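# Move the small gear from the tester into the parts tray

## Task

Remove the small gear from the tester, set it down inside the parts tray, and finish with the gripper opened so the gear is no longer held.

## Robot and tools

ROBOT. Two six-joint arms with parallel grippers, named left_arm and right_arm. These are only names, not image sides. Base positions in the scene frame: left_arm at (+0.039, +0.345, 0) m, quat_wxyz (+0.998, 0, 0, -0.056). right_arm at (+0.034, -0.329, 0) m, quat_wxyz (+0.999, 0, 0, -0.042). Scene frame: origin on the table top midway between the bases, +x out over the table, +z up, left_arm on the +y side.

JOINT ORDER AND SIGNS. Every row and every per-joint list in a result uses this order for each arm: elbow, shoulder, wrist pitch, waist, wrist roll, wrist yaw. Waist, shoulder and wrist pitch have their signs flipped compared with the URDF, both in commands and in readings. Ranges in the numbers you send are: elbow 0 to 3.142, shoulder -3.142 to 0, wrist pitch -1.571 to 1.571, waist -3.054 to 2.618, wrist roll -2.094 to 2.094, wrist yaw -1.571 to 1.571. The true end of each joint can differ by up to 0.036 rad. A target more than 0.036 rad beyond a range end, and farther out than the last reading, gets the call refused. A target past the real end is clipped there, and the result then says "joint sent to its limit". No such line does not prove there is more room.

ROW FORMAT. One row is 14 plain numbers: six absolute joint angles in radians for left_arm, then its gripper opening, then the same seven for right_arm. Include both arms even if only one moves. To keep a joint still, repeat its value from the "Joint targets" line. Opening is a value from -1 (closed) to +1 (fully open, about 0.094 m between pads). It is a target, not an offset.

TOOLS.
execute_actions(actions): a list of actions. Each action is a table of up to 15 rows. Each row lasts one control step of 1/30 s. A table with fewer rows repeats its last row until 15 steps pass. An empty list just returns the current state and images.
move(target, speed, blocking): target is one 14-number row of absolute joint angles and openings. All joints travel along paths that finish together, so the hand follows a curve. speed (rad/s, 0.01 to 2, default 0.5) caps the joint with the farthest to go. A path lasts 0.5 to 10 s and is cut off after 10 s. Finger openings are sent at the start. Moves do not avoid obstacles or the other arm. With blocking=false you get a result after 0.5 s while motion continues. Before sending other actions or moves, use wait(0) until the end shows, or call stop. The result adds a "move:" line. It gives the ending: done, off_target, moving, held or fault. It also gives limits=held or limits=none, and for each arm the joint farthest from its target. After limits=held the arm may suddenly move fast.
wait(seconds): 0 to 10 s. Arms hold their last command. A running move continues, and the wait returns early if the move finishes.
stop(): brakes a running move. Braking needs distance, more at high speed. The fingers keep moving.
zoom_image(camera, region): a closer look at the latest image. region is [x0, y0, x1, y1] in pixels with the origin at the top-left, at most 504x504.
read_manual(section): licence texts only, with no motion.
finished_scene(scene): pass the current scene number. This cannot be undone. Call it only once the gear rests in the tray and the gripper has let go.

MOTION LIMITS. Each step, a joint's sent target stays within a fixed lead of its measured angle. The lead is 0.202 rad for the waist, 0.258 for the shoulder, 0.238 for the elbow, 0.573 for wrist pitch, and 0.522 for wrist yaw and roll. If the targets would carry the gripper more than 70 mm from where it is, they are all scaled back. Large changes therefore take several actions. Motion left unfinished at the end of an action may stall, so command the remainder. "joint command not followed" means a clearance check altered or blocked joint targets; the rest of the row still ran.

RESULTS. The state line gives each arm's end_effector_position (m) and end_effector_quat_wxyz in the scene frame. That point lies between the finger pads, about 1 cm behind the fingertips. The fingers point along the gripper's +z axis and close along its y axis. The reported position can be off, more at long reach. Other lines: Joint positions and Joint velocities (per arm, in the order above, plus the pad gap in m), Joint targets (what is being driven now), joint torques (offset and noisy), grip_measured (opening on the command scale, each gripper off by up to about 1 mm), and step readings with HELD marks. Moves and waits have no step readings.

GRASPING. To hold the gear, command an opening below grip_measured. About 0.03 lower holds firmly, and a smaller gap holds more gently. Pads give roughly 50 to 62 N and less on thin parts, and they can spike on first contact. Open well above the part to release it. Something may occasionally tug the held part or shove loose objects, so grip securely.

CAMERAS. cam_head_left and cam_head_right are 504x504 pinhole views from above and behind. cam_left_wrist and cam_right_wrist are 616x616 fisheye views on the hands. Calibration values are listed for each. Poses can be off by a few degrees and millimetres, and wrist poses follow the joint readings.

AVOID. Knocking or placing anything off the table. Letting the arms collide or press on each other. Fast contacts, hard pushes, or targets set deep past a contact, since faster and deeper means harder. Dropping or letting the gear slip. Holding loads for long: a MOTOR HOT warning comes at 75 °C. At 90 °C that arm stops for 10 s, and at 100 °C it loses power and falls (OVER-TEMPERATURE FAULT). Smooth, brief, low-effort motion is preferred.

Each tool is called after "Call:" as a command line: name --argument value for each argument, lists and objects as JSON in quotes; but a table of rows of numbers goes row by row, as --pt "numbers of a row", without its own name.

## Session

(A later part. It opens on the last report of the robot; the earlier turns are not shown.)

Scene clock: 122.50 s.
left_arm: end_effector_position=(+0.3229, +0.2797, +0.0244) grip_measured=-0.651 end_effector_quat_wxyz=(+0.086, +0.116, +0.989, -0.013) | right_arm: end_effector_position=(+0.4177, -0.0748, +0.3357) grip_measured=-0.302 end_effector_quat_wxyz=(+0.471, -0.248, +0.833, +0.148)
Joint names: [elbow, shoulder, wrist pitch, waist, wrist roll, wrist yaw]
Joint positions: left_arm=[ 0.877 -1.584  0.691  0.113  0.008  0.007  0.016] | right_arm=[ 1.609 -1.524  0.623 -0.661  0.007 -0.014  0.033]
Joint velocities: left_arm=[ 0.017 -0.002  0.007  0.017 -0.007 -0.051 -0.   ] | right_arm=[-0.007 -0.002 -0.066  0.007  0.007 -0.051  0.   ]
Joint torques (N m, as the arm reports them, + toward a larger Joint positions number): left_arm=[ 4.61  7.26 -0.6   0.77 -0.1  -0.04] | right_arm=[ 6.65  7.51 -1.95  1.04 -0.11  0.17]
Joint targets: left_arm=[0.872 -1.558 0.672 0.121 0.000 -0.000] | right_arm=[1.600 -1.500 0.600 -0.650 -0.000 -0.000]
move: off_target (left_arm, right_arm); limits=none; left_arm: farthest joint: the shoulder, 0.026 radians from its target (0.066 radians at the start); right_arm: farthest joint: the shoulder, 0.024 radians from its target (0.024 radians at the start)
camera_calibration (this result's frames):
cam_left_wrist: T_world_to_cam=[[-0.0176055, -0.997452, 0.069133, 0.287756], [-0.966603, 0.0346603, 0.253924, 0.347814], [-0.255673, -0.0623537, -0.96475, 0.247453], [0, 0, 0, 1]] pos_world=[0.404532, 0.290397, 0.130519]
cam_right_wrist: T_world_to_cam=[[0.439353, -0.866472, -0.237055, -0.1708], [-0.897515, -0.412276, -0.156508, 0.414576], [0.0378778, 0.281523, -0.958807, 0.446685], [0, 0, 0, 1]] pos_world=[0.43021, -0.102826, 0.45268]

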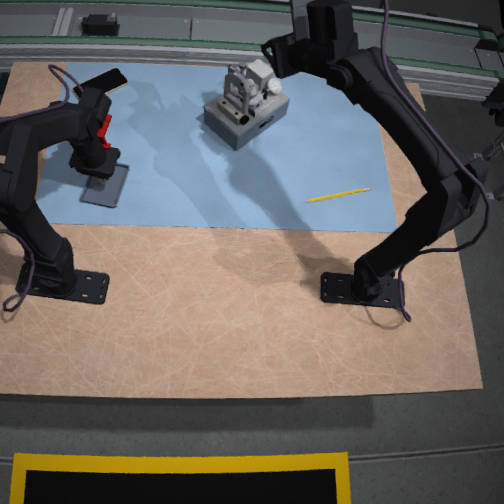

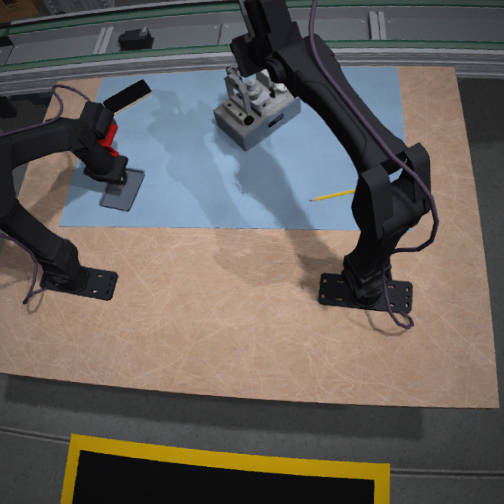

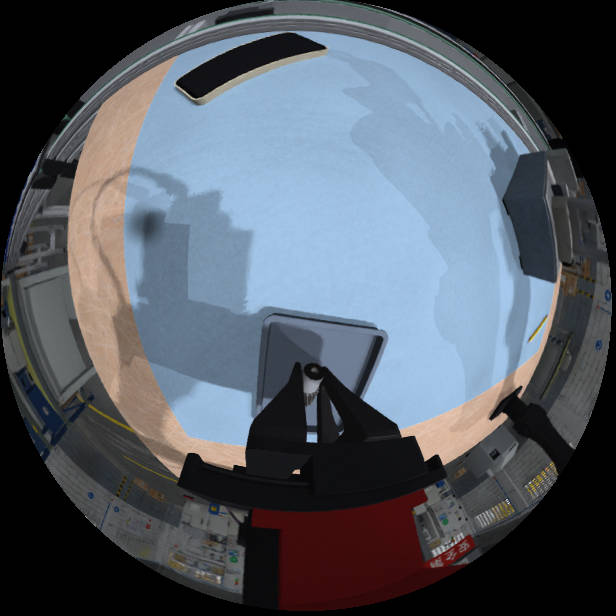

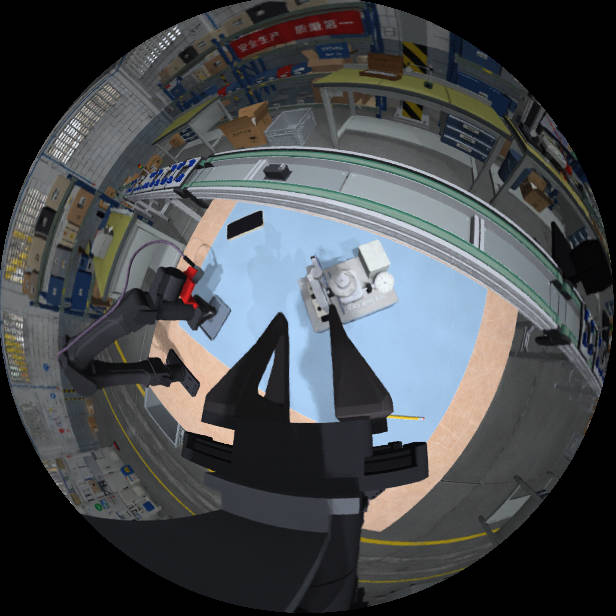

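Call:
move --target '[0.862,-1.558,0.665,0.121,0,0,-0.69,1.6,-1.5,0.6,-0.65,0,0,-0.3]' --speed 0.02

Call:
move --target '[0.862,-1.558,0.665,0.121,0,0,-0.4,1.6,-1.5,0.6,-0.65,0,0,-0.3]'

Call:
move --target '[1.08,-1.44,0.93,0.121,0,0,-0.4,1.6,-1.5,0.6,-0.65,0,0,-0.3]' --speed 0.4

Scene clock: 128.50 s.
left_arm: end_effector_position=(+0.3233, +0.2796, +0.0236) grip_measured=-0.651 end_effector_quat_wxyz=(+0.088, +0.116, +0.989, -0.013) | right_arm: end_effector_position=(+0.4177, -0.0748, +0.3357) grip_measured=-0.302 end_effector_quat_wxyz=(+0.471, -0.248, +0.833, +0.148)
Joint names: [elbow, shoulder, wrist pitch, waist, wrist roll, wrist yaw]
Joint positions: left_arm=[ 0.873 -1.584  0.682  0.113  0.008  0.007  0.016] | right_arm=[ 1.609 -1.524  0.623 -0.661  0.007 -0.014  0.033]
Joint velocities: left_arm=[ 0.017 -0.012  0.007  0.002 -0.037 -0.037 -0.   ] | right_arm=[-0.002  0.007  0.051  0.017  0.007 -0.051  0.   ]
Joint torques (N m, as the arm reports them, + toward a larger Joint positions number): left_arm=[ 4.18  7.24 -0.57  0.76 -0.11 -0.03] | right_arm=[ 6.61  7.52 -1.96  0.87 -0.08  0.18]
Joint targets: left_arm=[0.862 -1.558 0.665 0.121 -0.000 0.000] | right_arm=[1.600 -1.500 0.600 -0.650 -0.000 -0.000]
move: off_target (left_arm, right_arm); limits=none; left_arm: farthest joint: the shoulder, 0.026 radians from its target (0.026 radians at the start); right_arm: farthest joint: the shoulder, 0.024 radians from its target (0.024 radians at the start)
camera_calibration (this result's frames):
cam_left_wrist: T_world_to_cam=[[-0.01789, -0.997387, 0.0699964, 0.287764], [-0.967633, 0.0348968, 0.249936, 0.348871], [-0.251726, -0.0632595, -0.965729, 0.245753], [0, 0, 0, 1]] pos_world=[0.40459, 0.290384, 0.129993]
cam_right_wrist: T_world_to_cam=[[0.439353, -0.866472, -0.237055, -0.1708], [-0.897515, -0.412276, -0.156508, 0.414576], [0.0378778, 0.281523, -0.958807, 0.446685], [0, 0, 0, 1]] pos_world=[0.43021, -0.102826, 0.45268]

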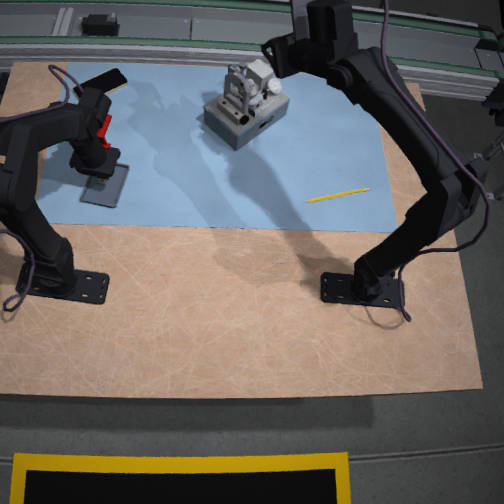

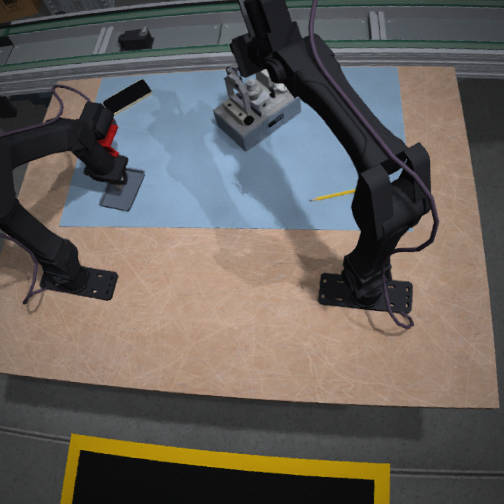

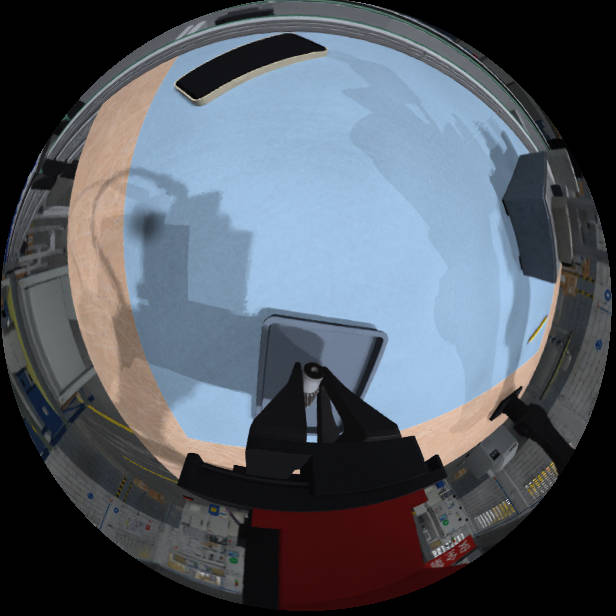

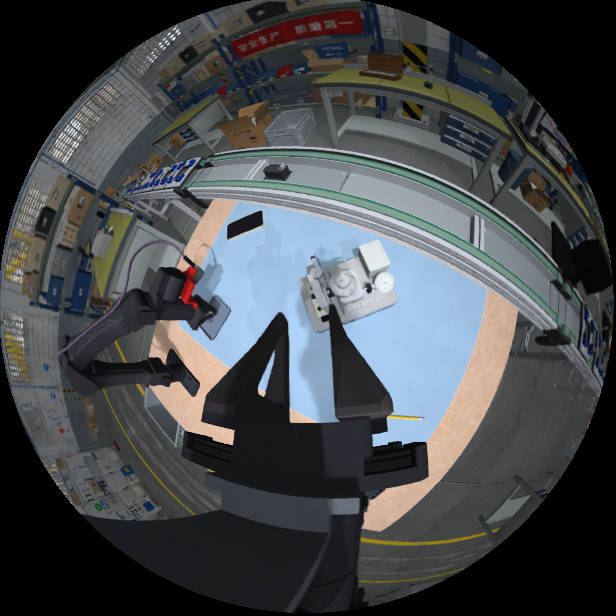

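Scene clock: 129.20 s.
left_arm: end_effector_position=(+0.3233, +0.2796, +0.0236) grip_measured=-0.401 end_effector_quat_wxyz=(+0.088, +0.116, +0.989, -0.013) | right_arm: end_effector_position=(+0.4177, -0.0748, +0.3357) grip_measured=-0.302 end_effector_quat_wxyz=(+0.471, -0.248, +0.833, +0.148)
Joint names: [elbow, shoulder, wrist pitch, waist, wrist roll, wrist yaw]
Joint positions: left_arm=[ 0.873 -1.584  0.682  0.113  0.008  0.007  0.028] | right_arm=[ 1.609 -1.524  0.623 -0.661  0.007 -0.014  0.033]
Joint velocities: left_arm=[ 0.012  0.002  0.037 -0.002  0.022 -0.037 -0.   ] | right_arm=[-0.012  0.012 -0.007 -0.012 -0.007 -0.022  0.   ]
Joint torques (N m, as the arm reports them, + toward a larger Joint positions number): left_arm=[ 4.16  7.23 -0.57  0.74 -0.11 -0.03] | right_arm=[ 6.71  7.54 -1.97  0.81 -0.07  0.13]
Joint targets: left_arm=[0.862 -1.558 0.665 0.121 -0.000 0.000] | right_arm=[1.600 -1.500 0.600 -0.650 0.000 -0.000]
move: off_target (left_arm, right_arm); limits=none; left_arm: farthest joint: the shoulder, 0.026 radians from its target (0.026 radians at the start); right_arm: farthest joint: the shoulder, 0.024 radians from its target (0.024 radians at the start)
camera_calibration (this result's frames):
cam_left_wrist: T_world_to_cam=[[-0.01789, -0.997387, 0.0699964, 0.287764], [-0.967633, 0.0348968, 0.249936, 0.348871], [-0.251726, -0.0632595, -0.965729, 0.245753], [0, 0, 0, 1]] pos_world=[0.40459, 0.290384, 0.129993]
cam_right_wrist: T_world_to_cam=[[0.439353, -0.866472, -0.237055, -0.1708], [-0.897515, -0.412276, -0.156508, 0.414576], [0.0378778, 0.281523, -0.958807, 0.446685], [0, 0, 0, 1]] pos_world=[0.43021, -0.102826, 0.45268]

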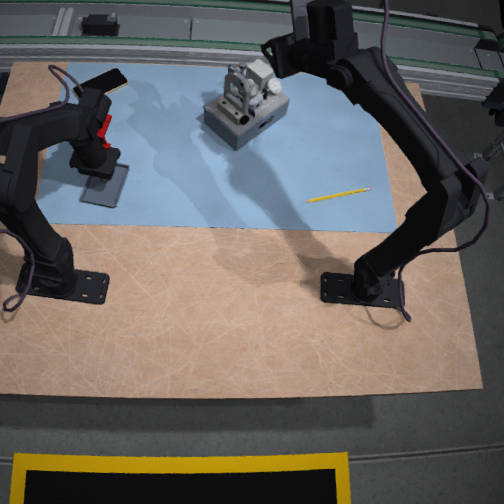

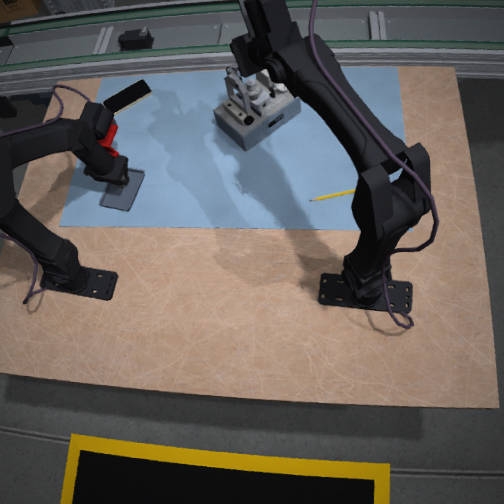

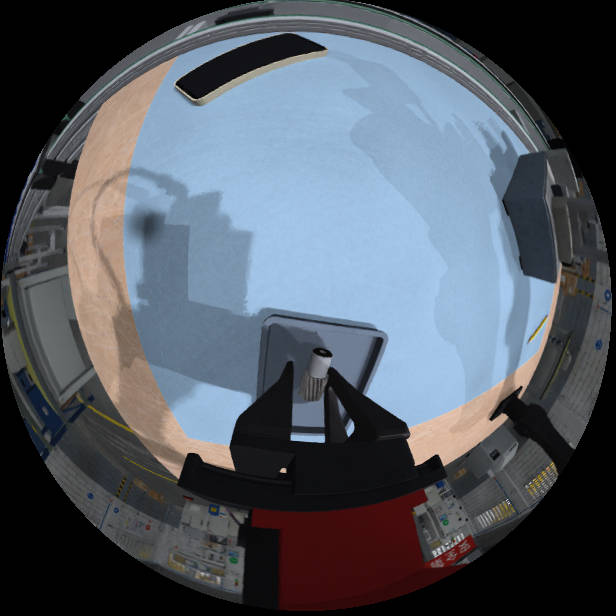

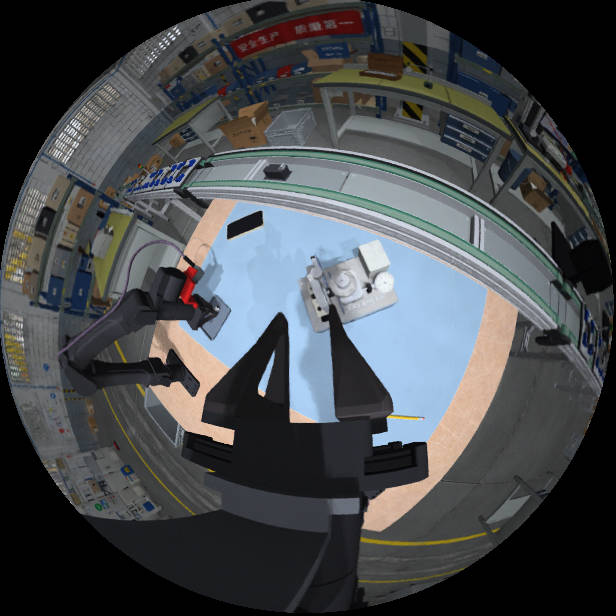

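Scene clock: 130.57 s.
left_arm: end_effector_position=(+0.3316, +0.2777, +0.0999) grip_measured=-0.401 end_effector_quat_wxyz=(+0.123, +0.116, +0.985, -0.017) | right_arm: end_effector_position=(+0.4177, -0.0748, +0.3357) grip_measured=-0.302 end_effector_quat_wxyz=(+0.471, -0.248, +0.833, +0.148)
Joint names: [elbow, shoulder, wrist pitch, waist, wrist roll, wrist yaw]
Joint positions: left_arm=[ 1.058 -1.458  0.921  0.113  0.008  0.007  0.028] | right_arm=[ 1.609 -1.524  0.623 -0.661  0.007 -0.014  0.033]
Joint velocities: left_arm=[-0.017  0.007  0.037  0.007 -0.066  0.037 -0.   ] | right_arm=[-0.007  0.002 -0.022  0.012  0.022 -0.022  0.001]
Joint torques (N m, as the arm reports them, + toward a larger Joint positions number): left_arm=[ 7.35  6.12 -0.45  0.79 -0.11 -0.02] | right_arm=[ 6.66  7.54 -1.99  0.8  -0.1   0.15]
Joint targets: left_arm=[1.080 -1.440 0.930 0.121 0.000 0.000] | right_arm=[1.600 -1.500 0.600 -0.650 0.000 -0.000]
move: off_target (left_arm, right_arm); limits=none; left_arm: farthest joint: the elbow, 0.022 radians from its target (0.207 radians at the start); right_arm: farthest joint: the shoulder, 0.024 radians from its target (0.024 radians at the start)
camera_calibration (this result's frames):
cam_left_wrist: T_world_to_cam=[[-0.0232938, -0.996147, 0.084551, 0.280667], [-0.982706, 0.0383555, 0.181154, 0.348773], [-0.183699, -0.078869, -0.979813, 0.304636], [0, 0, 0, 1]] pos_world=[0.40524, 0.290234, 0.211574]
cam_right_wrist: T_world_to_cam=[[0.439353, -0.866472, -0.237055, -0.1708], [-0.897515, -0.412276, -0.156508, 0.414576], [0.0378778, 0.281523, -0.958807, 0.446685], [0, 0, 0, 1]] pos_world=[0.43021, -0.102826, 0.45268]

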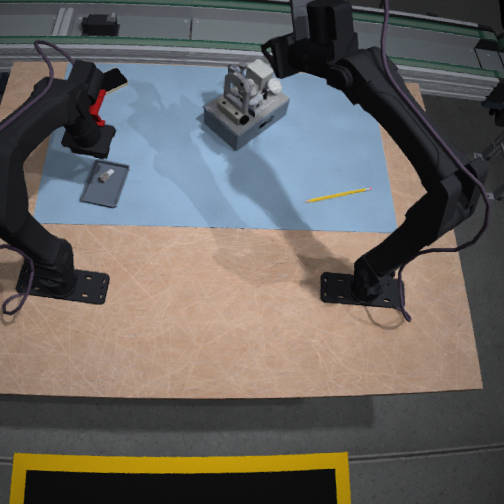

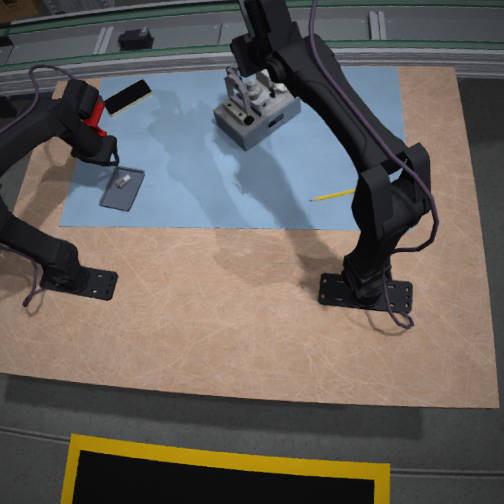

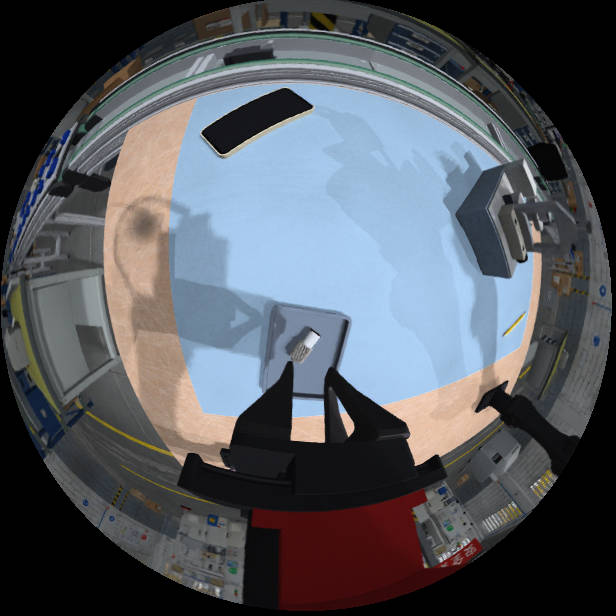

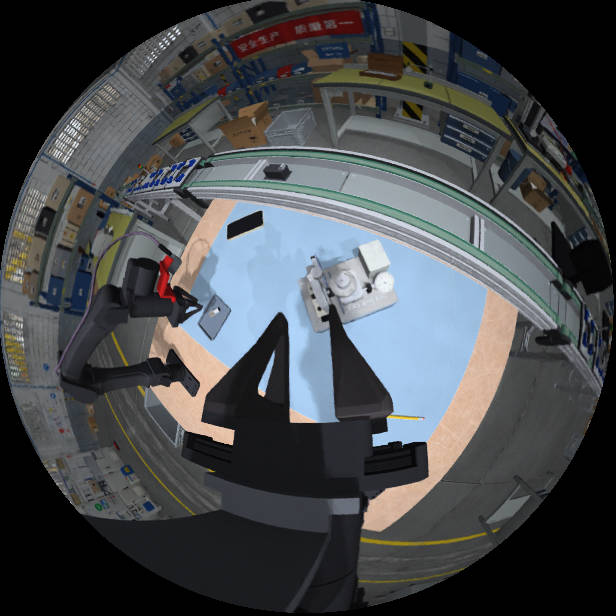

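It was rolling slightly; a quick check.

Call:
execute_actions --actions '[]'

Scene clock: 132.73 s.
left_arm: end_effector_position=(+0.3315, +0.2778, +0.0999) grip_measured=-0.401 end_effector_quat_wxyz=(+0.123, +0.116, +0.985, -0.017) | right_arm: end_effector_position=(+0.4177, -0.0748, +0.3357) grip_measured=-0.302 end_effector_quat_wxyz=(+0.471, -0.248, +0.833, +0.148)
Joint names: [elbow, shoulder, wrist pitch, waist, wrist roll, wrist yaw]
Joint positions: left_arm=[ 1.058 -1.458  0.922  0.113  0.008  0.007  0.028] | right_arm=[ 1.609 -1.524  0.623 -0.661  0.007 -0.014  0.033]
Joint velocities: left_arm=[ 0.002  0.002 -0.095  0.002  0.007 -0.007  0.   ] | right_arm=[-0.007  0.017  0.081  0.002  0.007  0.022 -0.001]
Joint torques (N m, as the arm reports them, + toward a larger Joint positions number): left_arm=[ 7.31  6.13 -0.46  0.74 -0.12 -0.03] | right_arm=[ 6.75  7.58 -1.97  0.9  -0.08  0.17]
Joint targets: left_arm=[1.080 -1.440 0.930 0.121 0.000 0.000] | right_arm=[1.600 -1.500 0.600 -0.650 -0.000 0.000]
camera_calibration (this result's frames):
cam_left_wrist: T_world_to_cam=[[-0.0232624, -0.996154, 0.0844747, 0.280687], [-0.982639, 0.03834, 0.181523, 0.348633], [-0.184063, -0.0787855, -0.979752, 0.304689], [0, 0, 0, 1]] pos_world=[0.405192, 0.290246, 0.211524]
cam_right_wrist: T_world_to_cam=[[0.439353, -0.866472, -0.237055, -0.1708], [-0.897515, -0.412276, -0.156508, 0.414576], [0.0378778, 0.281523, -0.958807, 0.446685], [0, 0, 0, 1]] pos_world=[0.43021, -0.102826, 0.45268]

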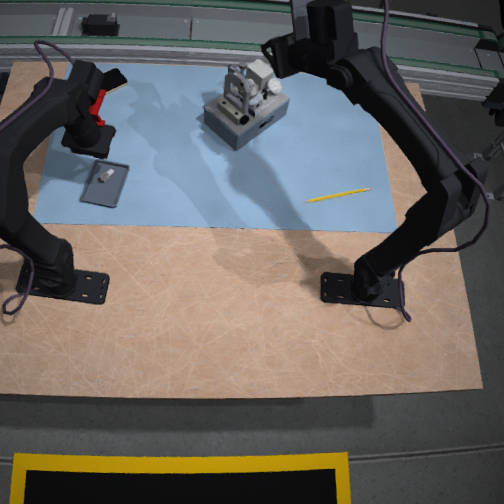

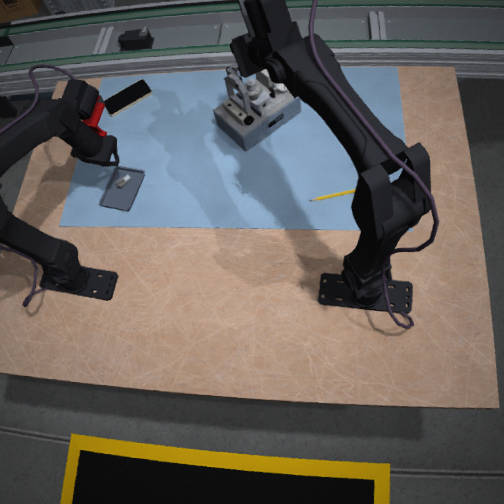

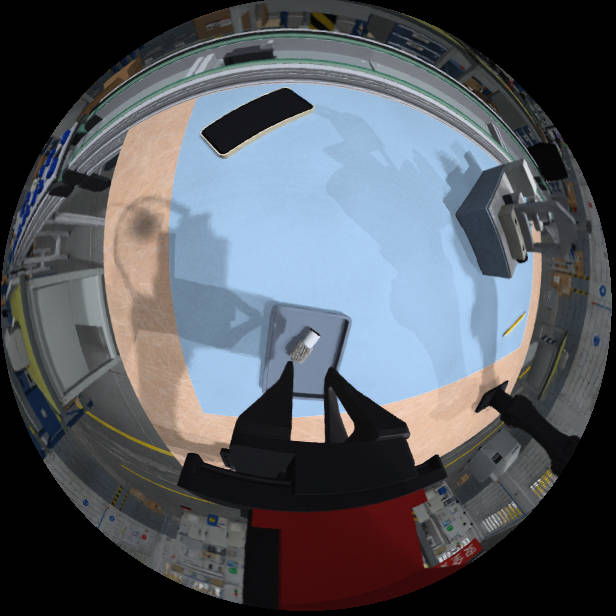

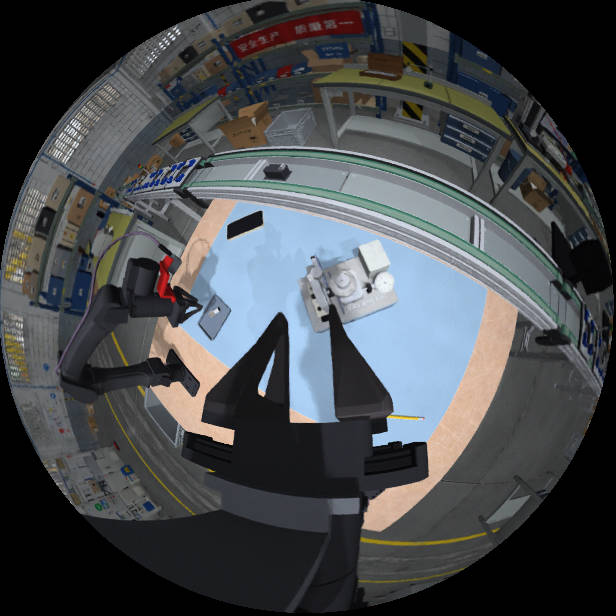

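Call:
finished_scene --scene 2

The scene is finished: the task was done.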